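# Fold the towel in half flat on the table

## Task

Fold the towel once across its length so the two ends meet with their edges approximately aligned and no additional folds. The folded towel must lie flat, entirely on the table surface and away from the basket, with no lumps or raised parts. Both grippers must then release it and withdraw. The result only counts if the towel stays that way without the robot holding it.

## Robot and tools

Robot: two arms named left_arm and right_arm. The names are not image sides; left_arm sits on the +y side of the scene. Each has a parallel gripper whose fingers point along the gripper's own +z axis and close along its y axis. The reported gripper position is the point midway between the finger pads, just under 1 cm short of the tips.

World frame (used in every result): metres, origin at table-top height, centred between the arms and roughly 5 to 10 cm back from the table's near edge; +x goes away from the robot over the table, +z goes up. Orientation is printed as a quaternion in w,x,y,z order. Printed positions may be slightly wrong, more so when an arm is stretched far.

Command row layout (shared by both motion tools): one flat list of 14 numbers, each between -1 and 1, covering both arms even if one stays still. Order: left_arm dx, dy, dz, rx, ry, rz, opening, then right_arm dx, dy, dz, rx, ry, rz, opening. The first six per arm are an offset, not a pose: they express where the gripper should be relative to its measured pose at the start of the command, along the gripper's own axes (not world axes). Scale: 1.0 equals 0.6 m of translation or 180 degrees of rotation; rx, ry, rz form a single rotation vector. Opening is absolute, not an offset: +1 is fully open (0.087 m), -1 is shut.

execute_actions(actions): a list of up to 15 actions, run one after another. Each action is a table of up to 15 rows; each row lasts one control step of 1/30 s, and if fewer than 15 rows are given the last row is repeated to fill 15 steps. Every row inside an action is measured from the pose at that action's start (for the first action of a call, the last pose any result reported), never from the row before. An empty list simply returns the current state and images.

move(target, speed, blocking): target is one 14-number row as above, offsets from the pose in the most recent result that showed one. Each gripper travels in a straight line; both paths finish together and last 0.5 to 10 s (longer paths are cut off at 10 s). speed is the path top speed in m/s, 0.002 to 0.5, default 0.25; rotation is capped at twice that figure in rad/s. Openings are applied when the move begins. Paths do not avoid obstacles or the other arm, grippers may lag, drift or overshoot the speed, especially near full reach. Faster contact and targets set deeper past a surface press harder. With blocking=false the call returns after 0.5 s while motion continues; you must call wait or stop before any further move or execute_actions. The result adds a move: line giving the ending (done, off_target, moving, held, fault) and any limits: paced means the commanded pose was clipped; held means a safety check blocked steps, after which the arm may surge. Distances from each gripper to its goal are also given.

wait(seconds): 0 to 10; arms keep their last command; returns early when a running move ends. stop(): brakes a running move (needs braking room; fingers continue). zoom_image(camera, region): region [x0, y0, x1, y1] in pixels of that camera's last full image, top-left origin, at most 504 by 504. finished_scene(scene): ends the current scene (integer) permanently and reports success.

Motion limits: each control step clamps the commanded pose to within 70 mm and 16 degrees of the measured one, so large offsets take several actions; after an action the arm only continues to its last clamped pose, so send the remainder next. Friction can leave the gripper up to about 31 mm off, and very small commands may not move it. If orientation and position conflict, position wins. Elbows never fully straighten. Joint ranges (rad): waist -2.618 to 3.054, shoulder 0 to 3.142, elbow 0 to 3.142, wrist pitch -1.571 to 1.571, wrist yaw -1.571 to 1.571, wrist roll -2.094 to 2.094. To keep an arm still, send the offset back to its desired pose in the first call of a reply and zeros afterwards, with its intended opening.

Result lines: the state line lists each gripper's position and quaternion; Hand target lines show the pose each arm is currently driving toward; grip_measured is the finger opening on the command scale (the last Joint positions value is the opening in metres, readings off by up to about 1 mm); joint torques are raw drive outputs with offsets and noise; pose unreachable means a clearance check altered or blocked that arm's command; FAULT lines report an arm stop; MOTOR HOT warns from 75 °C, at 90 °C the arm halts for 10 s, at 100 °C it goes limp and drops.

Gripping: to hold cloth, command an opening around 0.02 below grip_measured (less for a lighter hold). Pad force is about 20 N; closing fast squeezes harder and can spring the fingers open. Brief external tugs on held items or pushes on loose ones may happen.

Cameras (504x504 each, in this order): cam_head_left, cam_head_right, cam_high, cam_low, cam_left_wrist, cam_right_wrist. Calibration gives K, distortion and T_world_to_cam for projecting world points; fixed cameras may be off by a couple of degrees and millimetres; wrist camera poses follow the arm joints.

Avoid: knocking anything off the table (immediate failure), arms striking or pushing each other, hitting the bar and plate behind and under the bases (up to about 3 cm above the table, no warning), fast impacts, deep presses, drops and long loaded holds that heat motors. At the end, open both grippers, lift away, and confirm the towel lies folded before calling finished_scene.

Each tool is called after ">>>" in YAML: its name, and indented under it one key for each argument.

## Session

>>> execute_actions:
  actions: []

Scene clock: 0.00 s.
left_arm: end_effector_position=(+0.1116, -0.0361, +0.0616) grip_measured=+0.989 end_effector_quat_wxyz=(+0.287, +0.402, +0.858, -0.141) | right_arm: end_effector_position=(+0.1867, -0.2499, +0.0486) grip_measured=+1.000 end_effector_quat_wxyz=(+0.236, +0.182, +0.953, -0.045)
Joint positions: left_arm=[-1.298  1.493  0.948 -0.414 -0.242 -0.362  0.087] | right_arm=[ 0.329  1.066  0.617 -0.758  0.284  0.6    0.087]
Joint velocities: left_arm=[-0.007 -0.002 -0.002  0.022 -0.007 -0.007 -0.   ] | right_arm=[ 0.017 -0.017  0.002 -0.037 -0.066 -0.007  0.   ]
Joint torques (N m, as the arm reports them, + toward a larger angle): no reading
Hand target (left_arm): +0.112, -0.036, +0.062; +0.287, +0.402, +0.858, -0.141
Hand target (right_arm): +0.187, -0.250, +0.049; +0.236, +0.182, +0.953, -0.045
camera_calibration (this result's frames):
cam_left_wrist: T_world_to_cam=[[-0.776343, -0.630268, -0.00730047, 0.0666737], [-0.615646, 0.755747, 0.22322, 0.101583], [-0.135171, 0.17779, -0.974741, 0.230491], [0, 0, 0, 1]] pos_world=[0.145457, -0.0757277, 0.20248]
cam_right_wrist: T_world_to_cam=[[-0.384095, -0.923284, -0.00408056, -0.160588], [-0.859448, 0.355917, 0.366978, 0.256947], [-0.337373, 0.144462, -0.930221, 0.286139], [0, 0, 0, 1]] pos_world=[0.255687, -0.281056, 0.171224]

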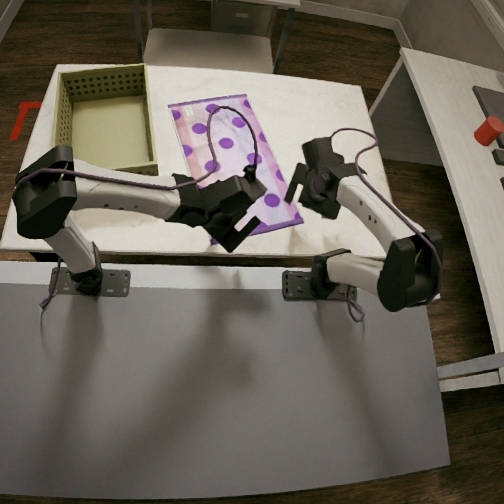

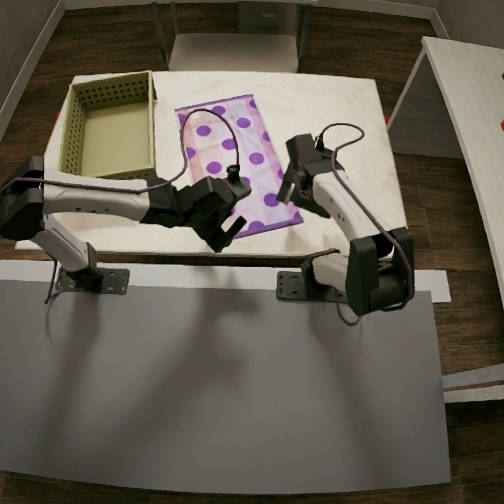

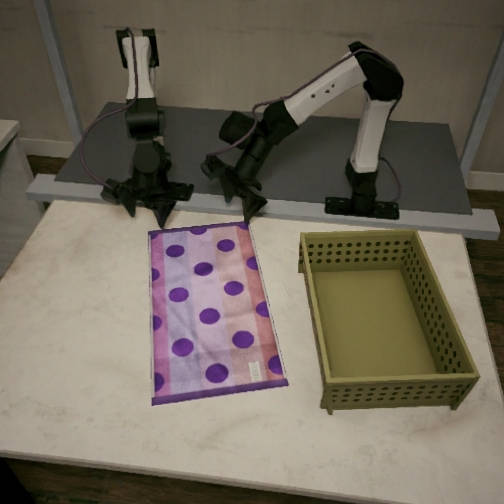

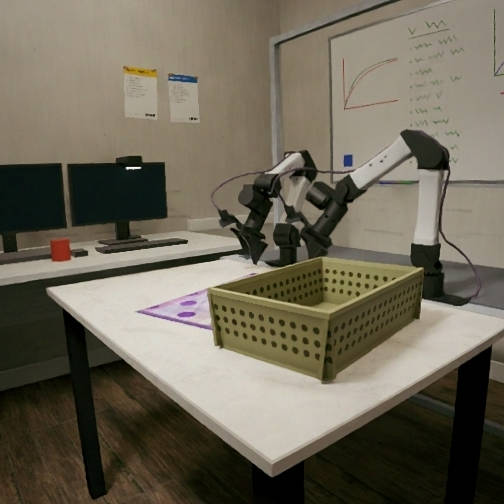

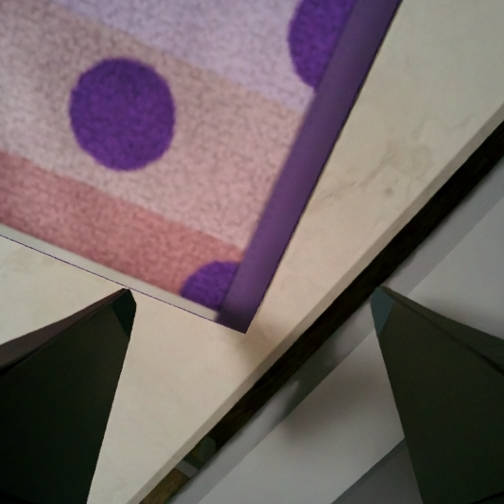

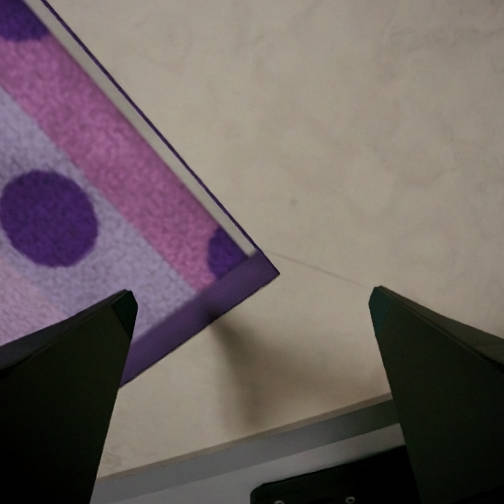

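>>> move:
  target: [0.037,0.017,0.028,0.057,0.069,0.102,0.05,0.027,0.023,0.031,0.067,0.145,0.27,0.05]

Scene clock: 4.37 s.
left_arm: end_effector_position=(+0.1117, -0.0199, +0.0322) grip_measured=+0.050 end_effector_quat_wxyz=(+0.178, +0.570, +0.792, -0.123) | right_arm: end_effector_position=(+0.1806, -0.2337, +0.0234) grip_measured=+0.050 end_effector_quat_wxyz=(+0.002, +0.573, +0.820, -0.001)
Joint positions: left_arm=[-1.201  1.615  1.02  -0.536  0.012  0.027  0.046] | right_arm=[ 0.082  1.418  0.757 -0.94   0.007  1.252  0.046]
Joint velocities: left_arm=[-0.012 -0.007  0.012  0.037  0.022 -0.066 -0.001] | right_arm=[ 0.012  0.002  0.012 -0.007 -0.007  0.022 -0.001]
Joint torques (N m, as the arm reports them, + toward a larger angle): left_arm=[ 1.09 -6.04  8.69  1.04  0.02  0.06] | right_arm=[-1.12 -3.41  8.16  0.19  0.    0.07]
Hand target (left_arm): +0.115, -0.024, +0.035; +0.176, +0.570, +0.792, -0.126
Hand target (right_arm): +0.186, -0.234, +0.026; -0.001, +0.583, +0.813, +0.002
Off the commanded pose (left_arm): 0.006 m, 1 deg.
Off the commanded pose (right_arm): 0.006 m, 1 deg.
move: done
camera_calibration (this result's frames):
cam_left_wrist: T_world_to_cam=[[-0.951002, -0.308095, -0.0259284, 0.103288], [-0.289309, 0.857151, 0.426136, 0.0549766], [-0.109066, 0.412757, -0.904288, 0.198504], [0, 0, 0, 1]] pos_world=[0.135782, -0.0972349, 0.158755]
cam_right_wrist: T_world_to_cam=[[-0.944649, -0.328066, 0.00342915, 0.0920725], [-0.212616, 0.62011, 0.755154, 0.191064], [-0.249867, 0.712626, -0.655538, 0.368822], [0, 0, 0, 1]] pos_world=[0.219756, -0.351107, 0.0971782]

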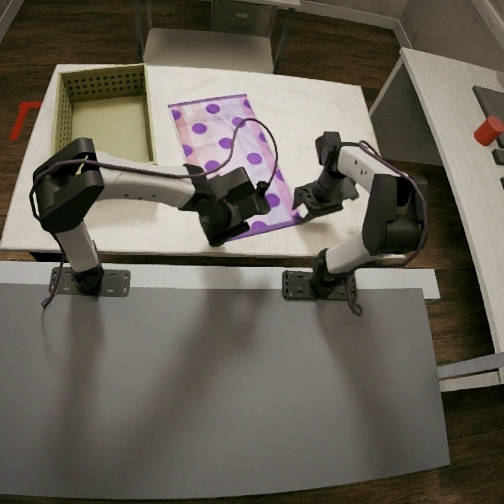

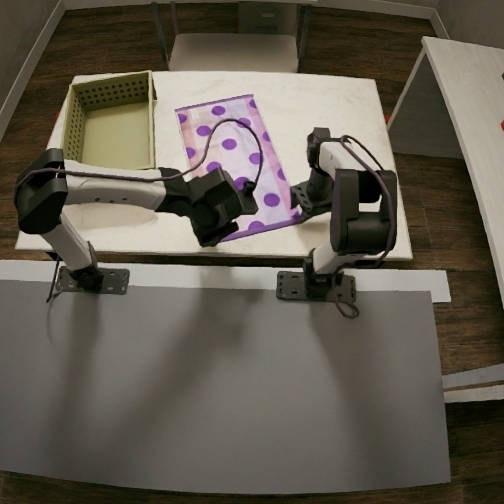

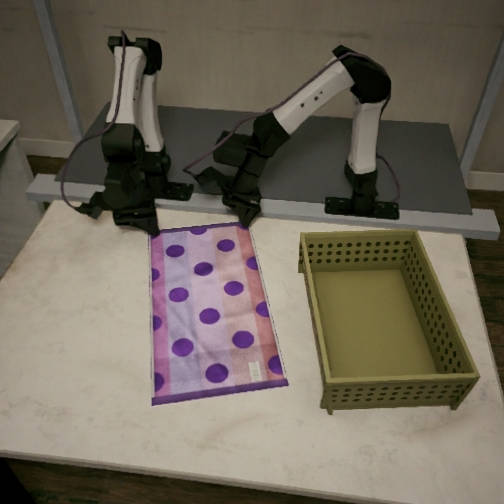

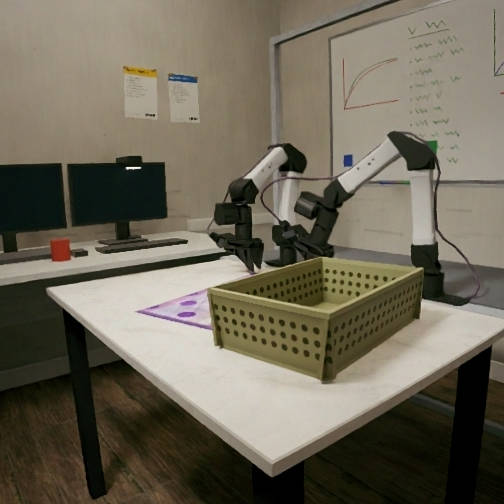

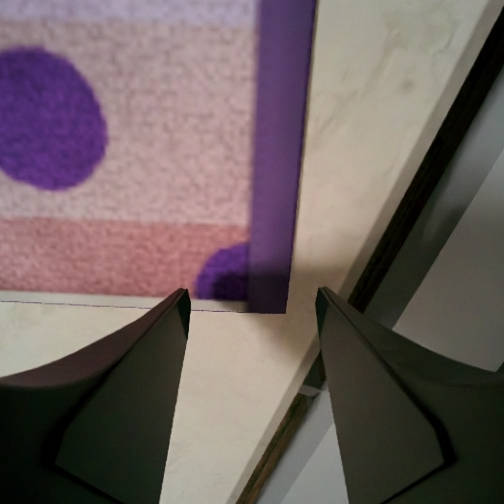

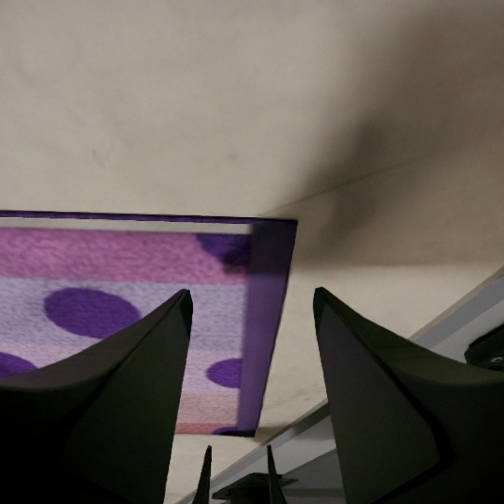

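>>> move:
  target: [-0.02,0,0.065,0,0,0,0.05,0,0,0.045,0,0,0,0.05]
  speed: 0.05

>>> execute_actions:
  actions:
    - [[0.01,0,0.02,0,0,0,-0.3,0,0,0.02,0,0,0,-0.3]]
    - [[0.01,0,0.02,0,0,0,-0.7,0,0,0.02,0,0,0,-0.7]]
    - [[0.01,0,0.02,0,0,0,-1,0,0,0.02,0,0,0,-1]]

Scene clock: 6.47 s.
left_arm: end_effector_position=(+0.1195, -0.0396, +0.0195) grip_measured=+0.050 end_effector_quat_wxyz=(+0.186, +0.570, +0.790, -0.127) | right_arm: end_effector_position=(+0.1831, -0.2329, +0.0074) grip_measured=+0.050 end_effector_quat_wxyz=(+0.007, +0.574, +0.819, +0.005)
Joint positions: left_arm=[-1.201  1.697  1.05  -0.466  0.01   0.028  0.046] | right_arm=[ 0.082  1.443  0.708 -0.85   0.004  1.255  0.046]
Joint velocities: left_arm=[-0.012 -0.017 -0.022 -0.037 -0.066 -0.022  0.   ] | right_arm=[-0.012  0.002  0.002 -0.051  0.037 -0.051 -0.   ]
Joint torques (N m, as the arm reports them, + toward a larger angle): left_arm=[ 0.23 -3.61  6.7   1.59  0.   -0.03] | right_arm=[-0.26 -2.72  3.79  0.59  0.12 -0.06]
Hand target (left_arm): +0.121, -0.045, +0.002; +0.178, +0.570, +0.792, -0.123
Hand target (right_arm): +0.180, -0.234, -0.003; +0.002, +0.573, +0.820, -0.001
Off the commanded pose (left_arm): 0.019 m, 1 deg.
Off the commanded pose (right_arm): 0.011 m, 1 deg.
move: off_target (left_arm, right_arm)
camera_calibration (this result's frames):
cam_left_wrist: T_world_to_cam=[[-0.950942, -0.308048, -0.028546, 0.104288], [-0.292247, 0.864212, 0.409548, 0.080447], [-0.101491, 0.397799, -0.911842, 0.194672], [0, 0, 0, 1]] pos_world=[0.14244, -0.114838, 0.14754]
cam_right_wrist: T_world_to_cam=[[-0.945336, -0.325879, -0.0119229, 0.0955506], [-0.222331, 0.617347, 0.75462, 0.204339], [-0.238554, 0.716021, -0.656053, 0.357074], [0, 0, 0, 1]] pos_world=[0.22094, -0.350683, 0.0812004]

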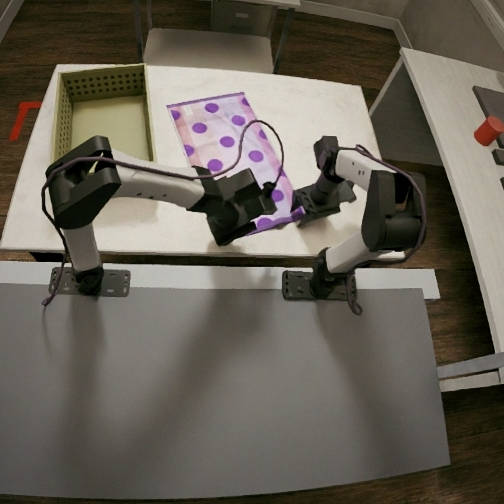

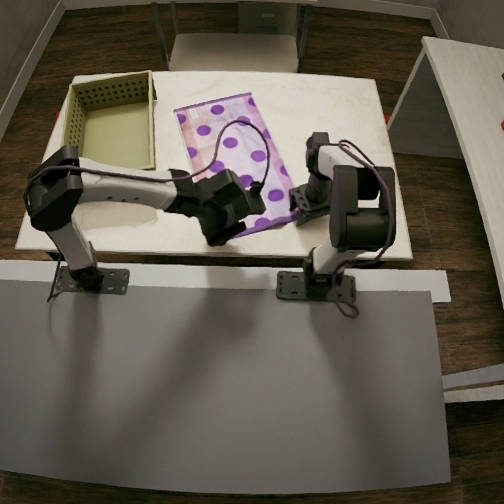

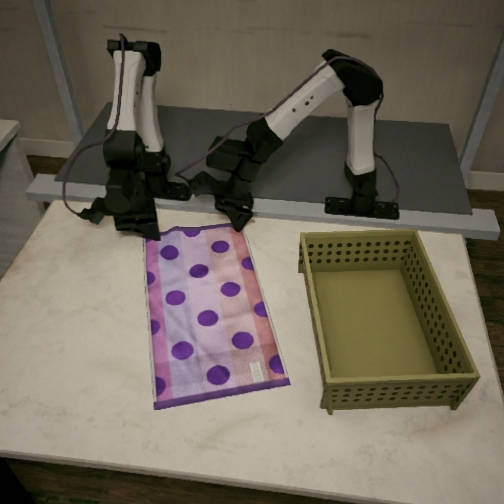

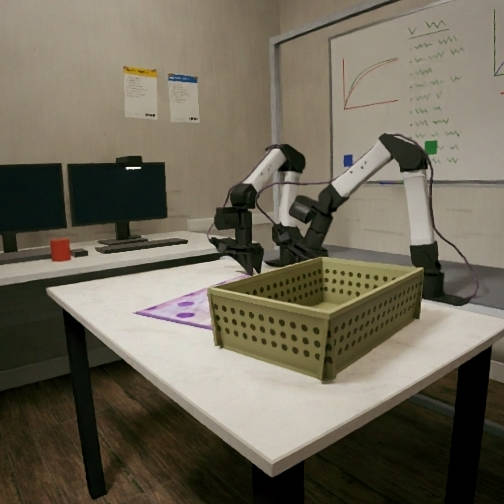

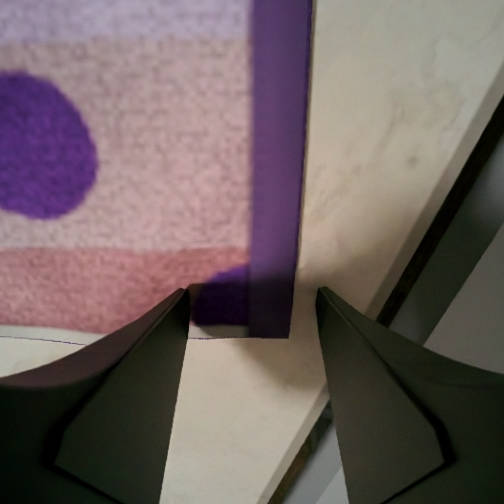

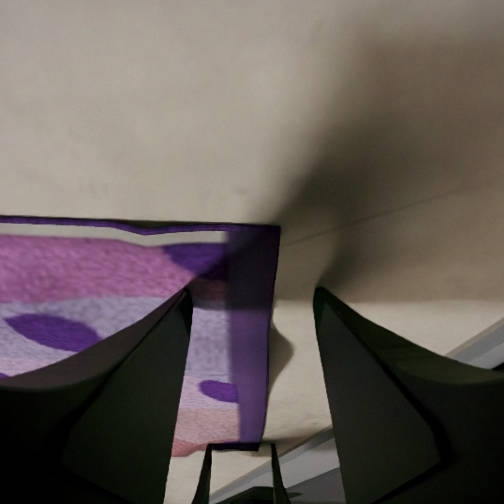

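Scene clock: 7.97 s.
left_arm: end_effector_position=(+0.1285, -0.0626, +0.0266) grip_measured=-0.963 end_effector_quat_wxyz=(+0.230, +0.562, +0.779, -0.155) | right_arm: end_effector_position=(+0.1972, -0.2277, +0.0076) grip_measured=-0.933 end_effector_quat_wxyz=(+0.023, +0.573, +0.819, +0.033)
Joint positions: left_arm=[-1.201  1.697  1.041 -0.35   0.007  0.029  0.002] | right_arm=[ 0.082  1.443  0.704 -0.788 -0.023  1.255  0.003]
Joint velocities: left_arm=[ 0.002 -0.007  0.007 -0.022 -0.007 -0.007  0.001] | right_arm=[-0.012  0.007  0.007  0.037  0.095  0.066  0.   ]
Joint torques (N m, as the arm reports them, + toward a larger angle): left_arm=[ 0.16 -6.05  4.46  1.45 -0.03  0.01] | right_arm=[-0.11 -2.85  3.51  0.71  0.19 -0.03]
Hand target (left_arm): +0.126, -0.055, +0.011; +0.216, +0.565, +0.783, -0.145
Hand target (right_arm): +0.193, -0.230, -0.004; +0.018, +0.573, +0.819, +0.023
Off the commanded pose (left_arm): 0.018 m, 2 deg.
Off the commanded pose (right_arm): 0.013 m, 1 deg.
camera_calibration (this result's frames):
cam_left_wrist: T_world_to_cam=[[-0.949571, -0.311525, -0.0356042, 0.105787], [-0.306885, 0.900076, 0.30933, 0.106853], [-0.0643174, 0.304657, -0.950288, 0.201565], [0, 0, 0, 1]] pos_world=[0.146208, -0.124628, 0.162258]
cam_right_wrist: T_world_to_cam=[[-0.942445, -0.325642, -0.0758552, 0.110483], [-0.266744, 0.595462, 0.757808, 0.207839], [-0.201605, 0.734426, -0.648054, 0.353769], [0, 0, 0, 1]] pos_world=[0.230886, -0.347599, 0.0801401]

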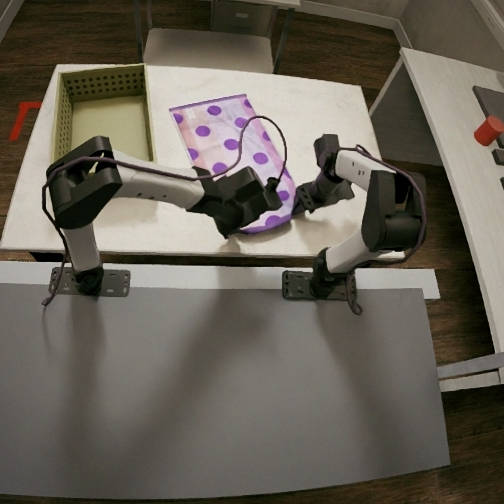

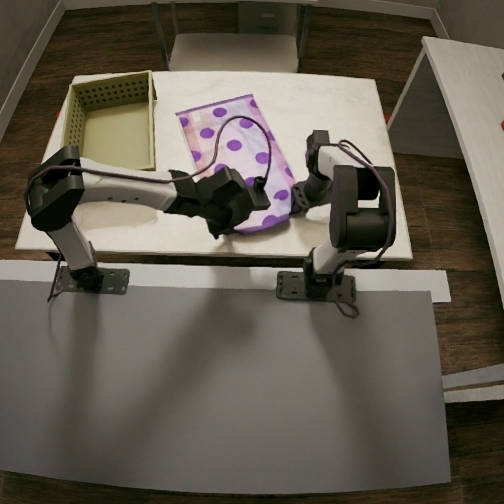

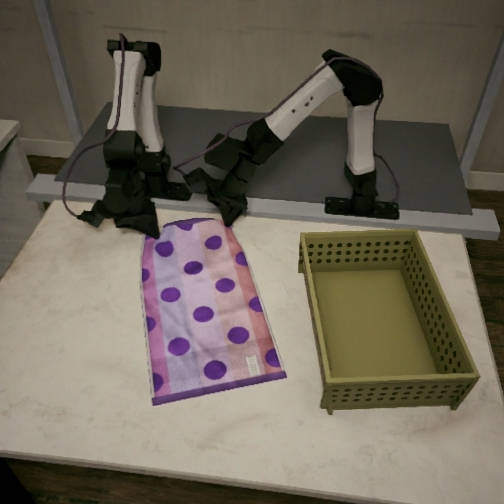

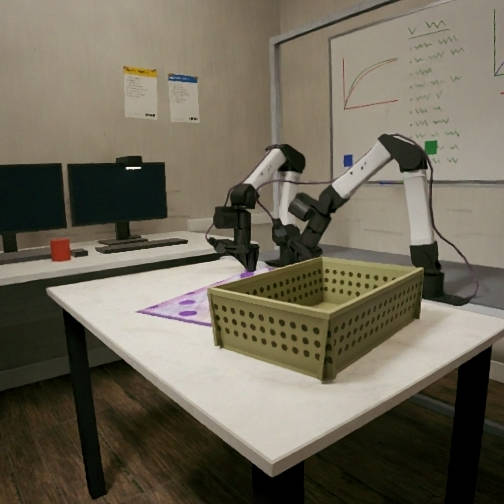

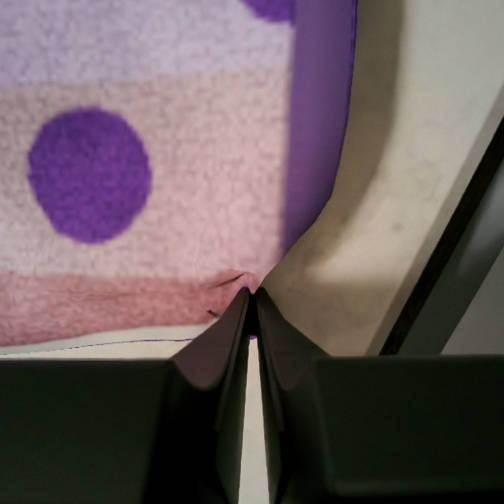

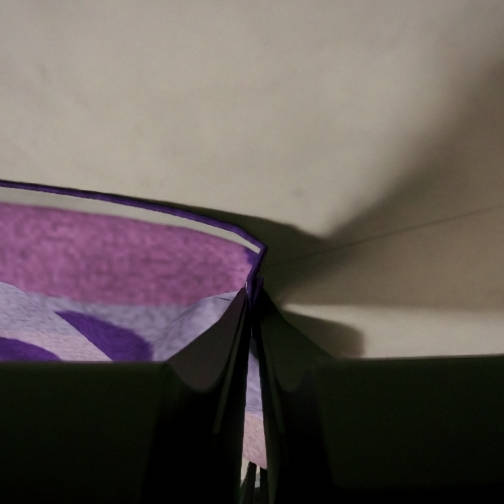

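>>> move:
  target: [-0.092,0.362,-0.27,-0.11,0,0,-1,-0.022,0.367,-0.272,-0.14,0,0,-1]
  speed: 0.15

Scene clock: 11.00 s.
left_arm: end_effector_position=(+0.3140, +0.0365, +0.1981) grip_measured=-0.963 end_effector_quat_wxyz=(+0.336, +0.517, +0.787, -0.032) | right_arm: end_effector_position=(+0.3875, -0.1678, +0.1886) grip_measured=-0.933 end_effector_quat_wxyz=(+0.138, +0.549, +0.796, +0.216)
Joint positions: left_arm=[-0.722  1.625  1.583 -0.841 -0.033  0.433  0.002] | right_arm=[ 0.164  1.716  1.578 -0.965 -0.139  1.356  0.003]
Joint velocities: left_arm=[-0.007 -0.007 -0.002 -0.051 -0.007 -0.022 -0.   ] | right_arm=[-0.017 -0.007  0.002 -0.037 -0.081  0.022  0.   ]
Joint torques (N m, as the arm reports them, + toward a larger angle): left_arm=[ 0.96 -6.95  8.87  1.06 -0.22  0.06] | right_arm=[ 0.12 -8.11  9.29  1.14  0.28  0.04]
Hand target (left_arm): +0.317, +0.046, +0.198; +0.326, +0.515, +0.793, -0.015
Hand target (right_arm): +0.395, -0.170, +0.189; +0.148, +0.553, +0.792, +0.211
Off the commanded pose (left_arm): 0.009 m, 2 deg.
Off the commanded pose (right_arm): 0.008 m, 1 deg.
move: done
camera_calibration (this result's frames):
cam_left_wrist: T_world_to_cam=[[-0.833039, -0.454232, -0.315783, 0.343053], [-0.532407, 0.81334, 0.234564, 0.110325], [0.150293, 0.363526, -0.919381, 0.270661], [0, 0, 0, 1]] pos_world=[0.303836, -0.0322987, 0.331293]
cam_right_wrist: T_world_to_cam=[[-0.821819, -0.290383, -0.490195, 0.360438], [-0.568852, 0.46642, 0.677392, 0.196408], [0.0319335, 0.835542, -0.548497, 0.373032], [0, 0, 0, 1]] pos_world=[0.396031, -0.298627, 0.248246]

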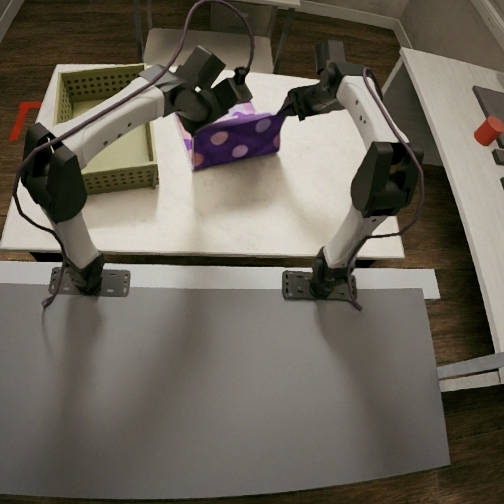

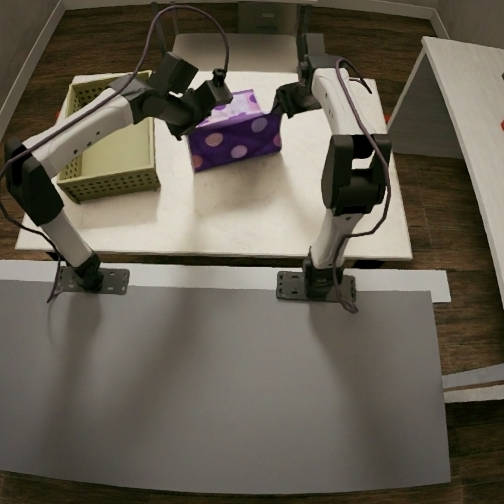

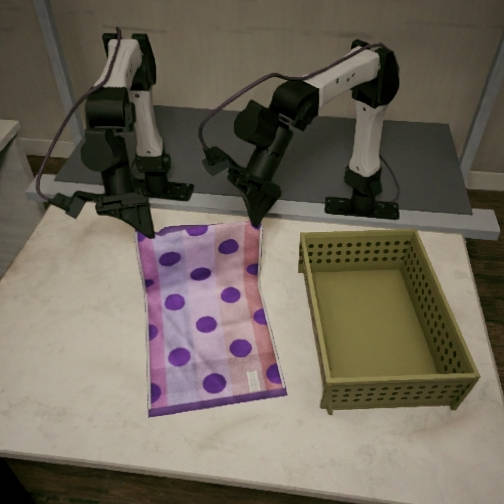

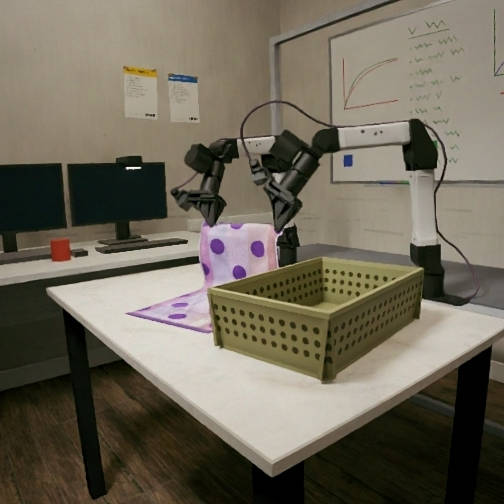

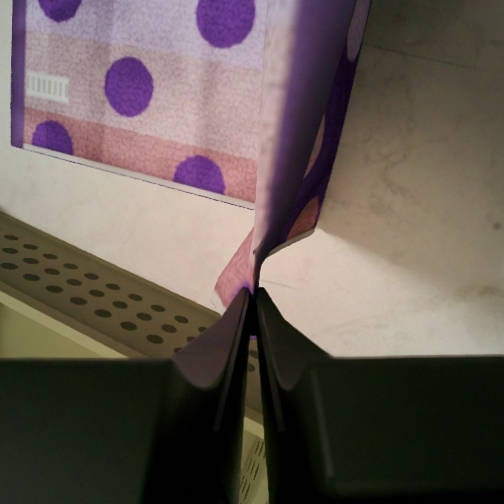

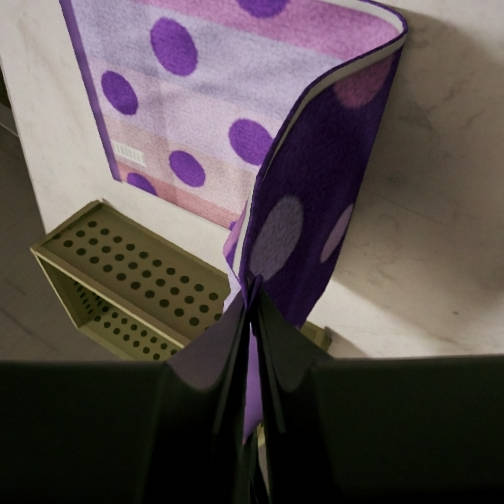

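>>> move:
  target: [-0.023,-0.242,-0.077,0,0,0,-1,-0.01,-0.22,-0.127,0,0,0,-1]
  speed: 0.15

Scene clock: 13.57 s.
left_arm: end_effector_position=(+0.1753, -0.0307, +0.1975) grip_measured=-0.963 end_effector_quat_wxyz=(+0.336, +0.518, +0.785, -0.043) | right_arm: end_effector_position=(+0.2513, -0.2241, +0.1908) grip_measured=-0.933 end_effector_quat_wxyz=(+0.137, +0.549, +0.795, +0.218)
Joint positions: left_arm=[-1.196  1.548  1.519 -0.913 -0.304  0.051  0.002] | right_arm=[-0.039  1.206  1.156 -1.085 -0.233  1.173  0.003]
Joint velocities: left_arm=[-0.002  0.007  0.037 -0.022  0.022  0.007 -0.   ] | right_arm=[ 0.002 -0.002  0.007  0.037  0.007  0.007  0.001]
Joint torques (N m, as the arm reports them, + toward a larger angle): left_arm=[ 0.02 -7.86  6.42  1.23 -0.28 -0.03] | right_arm=[-1.32 -5.24  5.76  1.06 -0.1  -0.19]
Hand target (left_arm): +0.174, -0.024, +0.198; +0.335, +0.516, +0.788, -0.035
Hand target (right_arm): +0.248, -0.227, +0.188; +0.137, +0.549, +0.796, +0.217
Off the commanded pose (left_arm): 0.008 m, 1 deg.
Off the commanded pose (right_arm): 0.006 m, 0 deg.
move: done
camera_calibration (this result's frames):
cam_left_wrist: T_world_to_cam=[[-0.842117, -0.449171, -0.298469, 0.195097], [-0.51987, 0.823323, 0.227758, 0.0907542], [0.143434, 0.346964, -0.926845, 0.317478], [0, 0, 0, 1]] pos_world=[0.165937, -0.0972419, 0.331814]
cam_right_wrist: T_world_to_cam=[[-0.820847, -0.287982, -0.493231, 0.234046], [-0.570209, 0.462703, 0.678799, 0.14287], [0.0327374, 0.838435, -0.544018, 0.425254], [0, 0, 0, 1]] pos_world=[0.25966, -0.355253, 0.249805]

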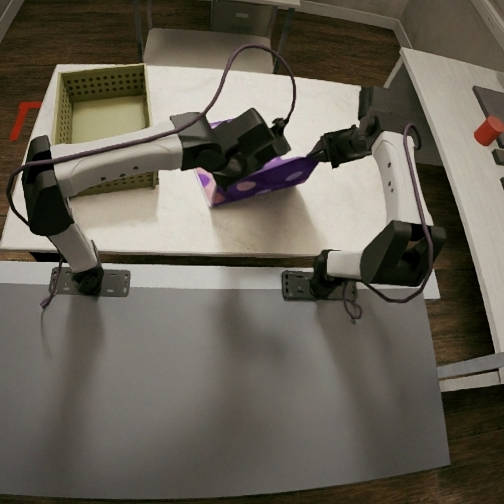

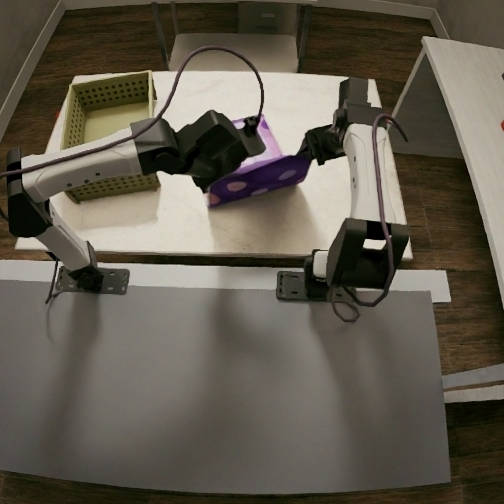

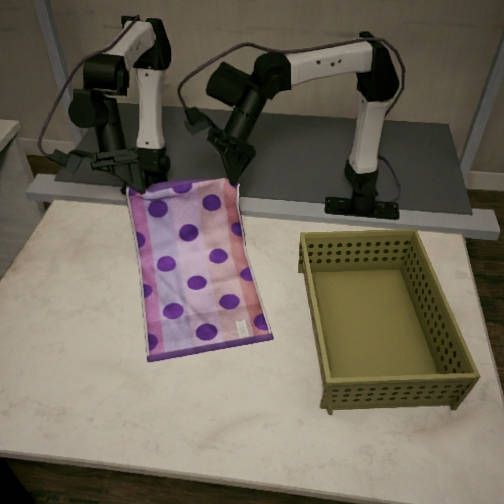

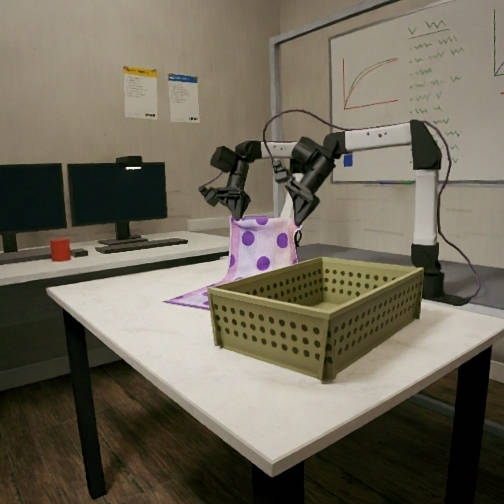

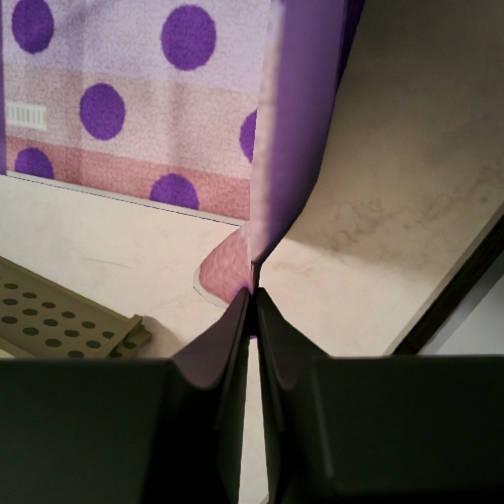

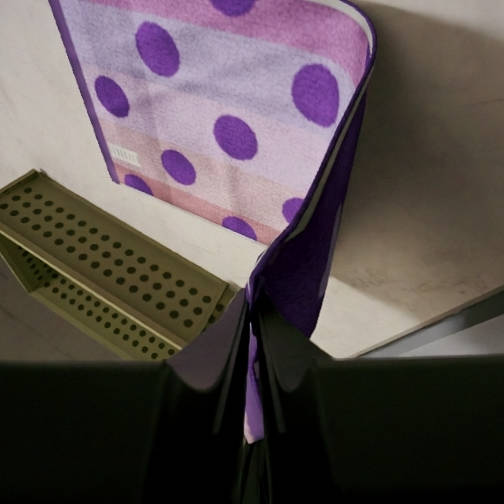

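>>> move:
  target: [-0.015,0.183,0.038,0,0,0,-1,-0.008,0.177,0.062,0,0,0,-1]
  speed: 0.2

>>> move:
  target: [0.137,0.17,0.27,-0.1,0,0,-1,-0.013,0.1,0.345,-0.1,0,0,-1]
  speed: 0.15

Scene clock: 15.60 s.
left_arm: end_effector_position=(+0.2783, +0.0047, +0.2138) grip_measured=-0.963 end_effector_quat_wxyz=(+0.340, +0.516, +0.786, -0.040) | right_arm: end_effector_position=(+0.3492, -0.1902, +0.2096) grip_measured=-0.933 end_effector_quat_wxyz=(+0.127, +0.547, +0.797, +0.220)
Joint positions: left_arm=[-0.86   1.625  1.646 -0.902 -0.108  0.322  0.002] | right_arm=[ 0.094  1.591  1.532 -1.065 -0.19   1.294  0.003]
Joint velocities: left_arm=[-0.007 -0.012 -0.002 -0.095 -0.007  0.066 -0.001] | right_arm=[-0.022  0.007 -0.007 -0.007 -0.007  0.037 -0.   ]
Joint torques (N m, as the arm reports them, + toward a larger angle): left_arm=[ 0.57 -6.72  9.06  1.34 -0.01  0.07] | right_arm=[ 0.62 -6.94  9.23  1.13  0.17  0.02]
Hand target (left_arm): +0.280, +0.003, +0.216; +0.338, +0.519, +0.784, -0.041
Hand target (right_arm): +0.356, -0.190, +0.212; +0.137, +0.548, +0.796, +0.218
Off the commanded pose (left_arm): 0.004 m, 1 deg.
Off the commanded pose (right_arm): 0.007 m, 1 deg.
move: done
camera_calibration (this result's frames):
cam_left_wrist: T_world_to_cam=[[-0.836168, -0.455046, -0.306197, 0.302682], [-0.527626, 0.81982, 0.222499, 0.114697], [0.149779, 0.347604, -0.925601, 0.303552], [0, 0, 0, 1]] pos_world=[0.268144, -0.0618128, 0.348129]
cam_right_wrist: T_world_to_cam=[[-0.825103, -0.28947, -0.485194, 0.333017], [-0.564698, 0.449795, 0.691955, 0.163102], [0.0179377, 0.844921, -0.53459, 0.408334], [0, 0, 0, 1]] pos_world=[0.359552, -0.321974, 0.267009]

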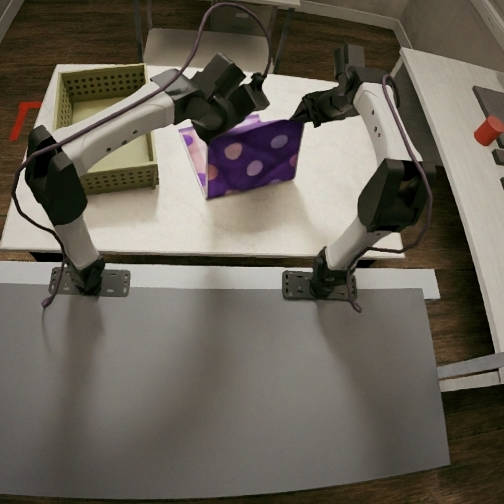

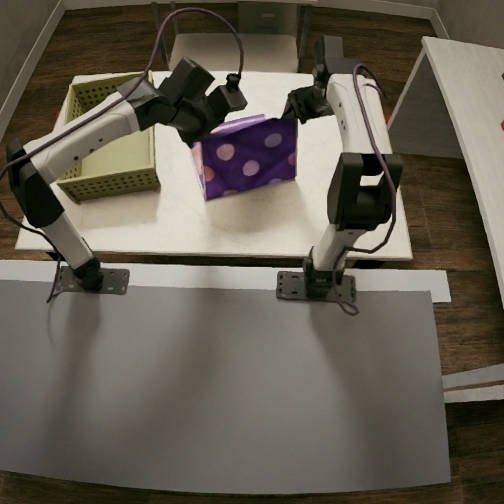

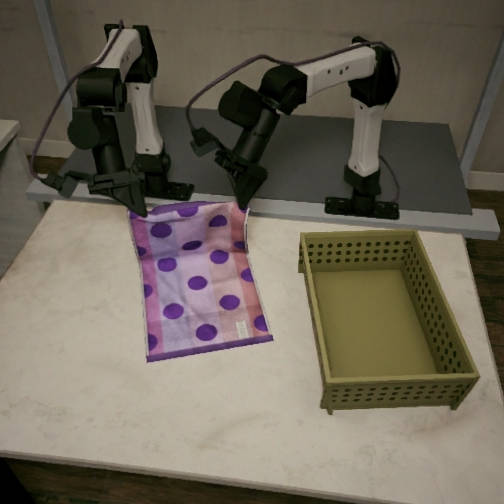

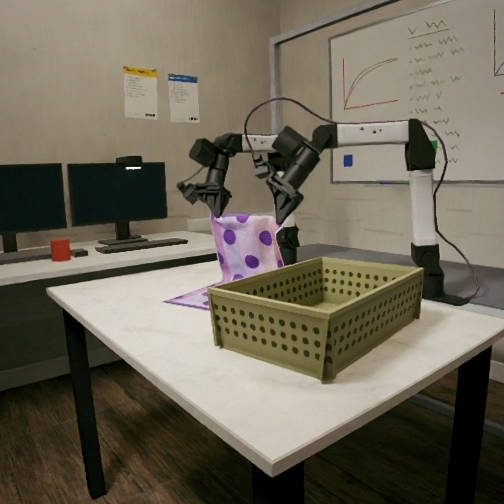

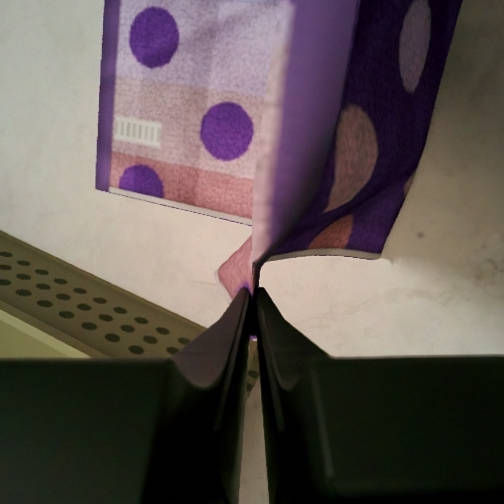

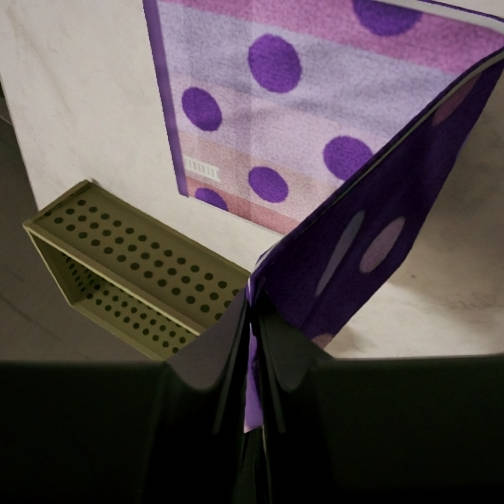

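Scene clock: 17.70 s.
left_arm: end_effector_position=(+0.4248, +0.0409, +0.0798) grip_measured=-0.963 end_effector_quat_wxyz=(+0.422, +0.459, +0.778, +0.075) | right_arm: end_effector_position=(+0.4920, -0.1420, +0.0612) grip_measured=-0.933 end_effector_quat_wxyz=(+0.210, +0.523, +0.755, +0.335)
Joint positions: left_arm=[-0.638  1.883  1.283 -0.111 -0.223  0.511  0.002] | right_arm=[ 0.168  2.024  1.265 -0.053 -0.207  1.416  0.003]
Joint velocities: left_arm=[ 0.002 -0.007  0.002  0.051 -0.066 -0.051 -0.001] | right_arm=[-0.002 -0.032  0.002  0.022  0.051  0.007  0.   ]
Joint torques (N m, as the arm reports them, + toward a larger angle): left_arm=[ 0.79 -9.46  5.7   1.83 -0.19  0.06] | right_arm=[  0.66 -12.03   6.64   1.72  -0.04   0.01]
Hand target (left_arm): +0.426, +0.049, +0.072; +0.416, +0.457, +0.781, +0.086
Hand target (right_arm): +0.494, -0.137, +0.060; +0.212, +0.520, +0.754, +0.341
Off the commanded pose (left_arm): 0.012 m, 1 deg.
Off the commanded pose (right_arm): 0.007 m, 1 deg.
move: off_target (left_arm)
camera_calibration (this result's frames):
cam_left_wrist: T_world_to_cam=[[-0.647312, -0.556456, -0.520907, 0.341613], [-0.69821, 0.707019, 0.112371, 0.277974], [0.305762, 0.436441, -0.846185, 0.0687524], [0, 0, 0, 1]] pos_world=[0.394192, -0.0364465, 0.20489]
cam_right_wrist: T_world_to_cam=[[-0.658135, -0.214435, -0.721717, 0.335753], [-0.734688, 0.392469, 0.553355, 0.40877], [0.164593, 0.894419, -0.415841, 0.213262], [0, 0, 0, 1]] pos_world=[0.486188, -0.279178, 0.104807]

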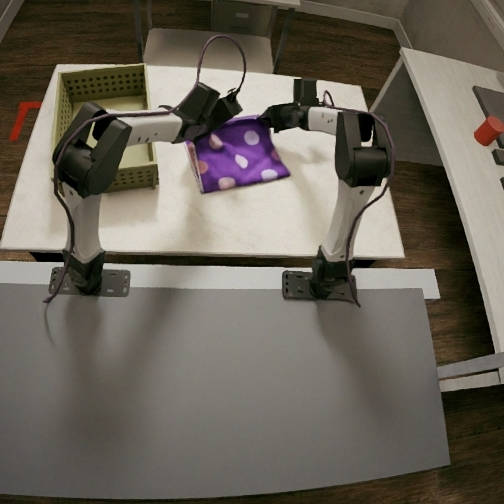

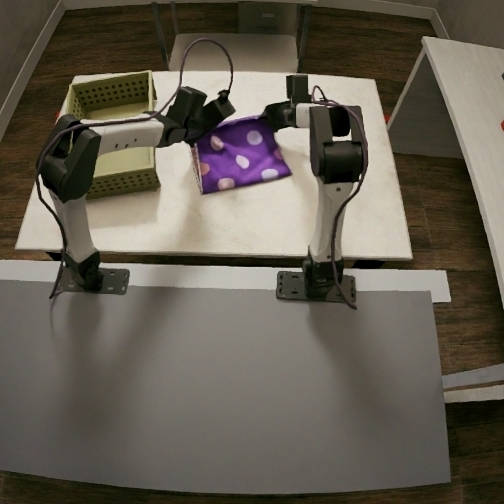

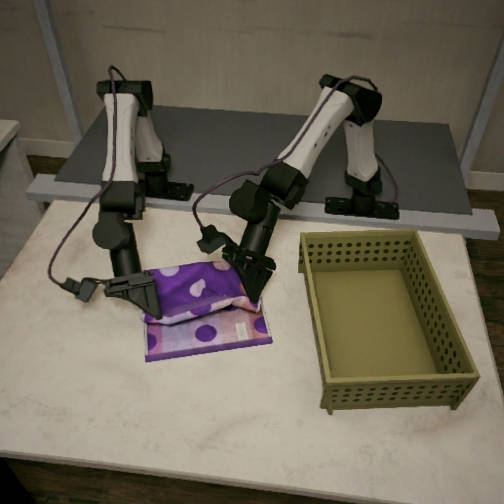

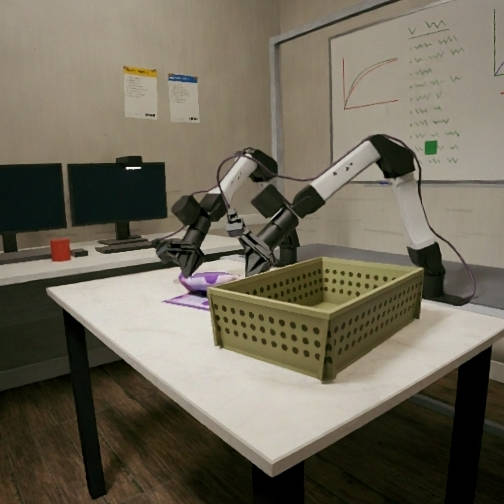

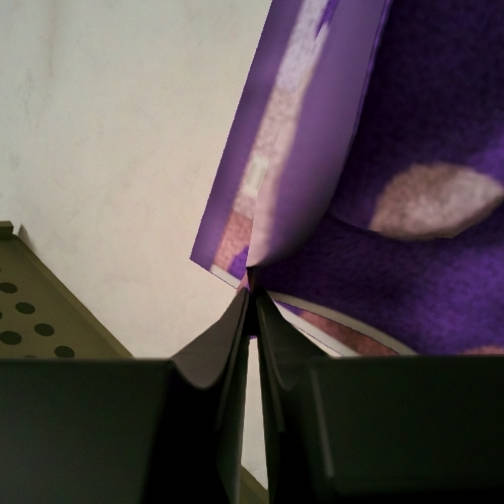

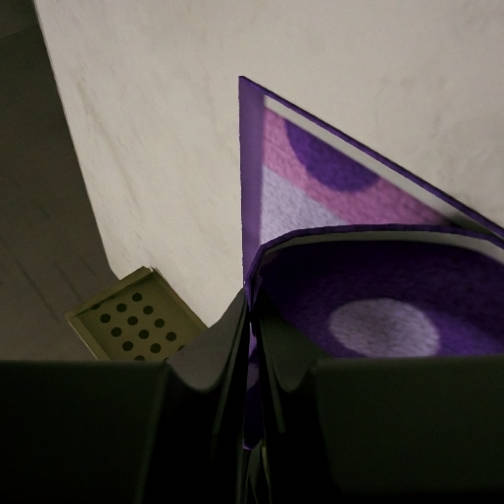

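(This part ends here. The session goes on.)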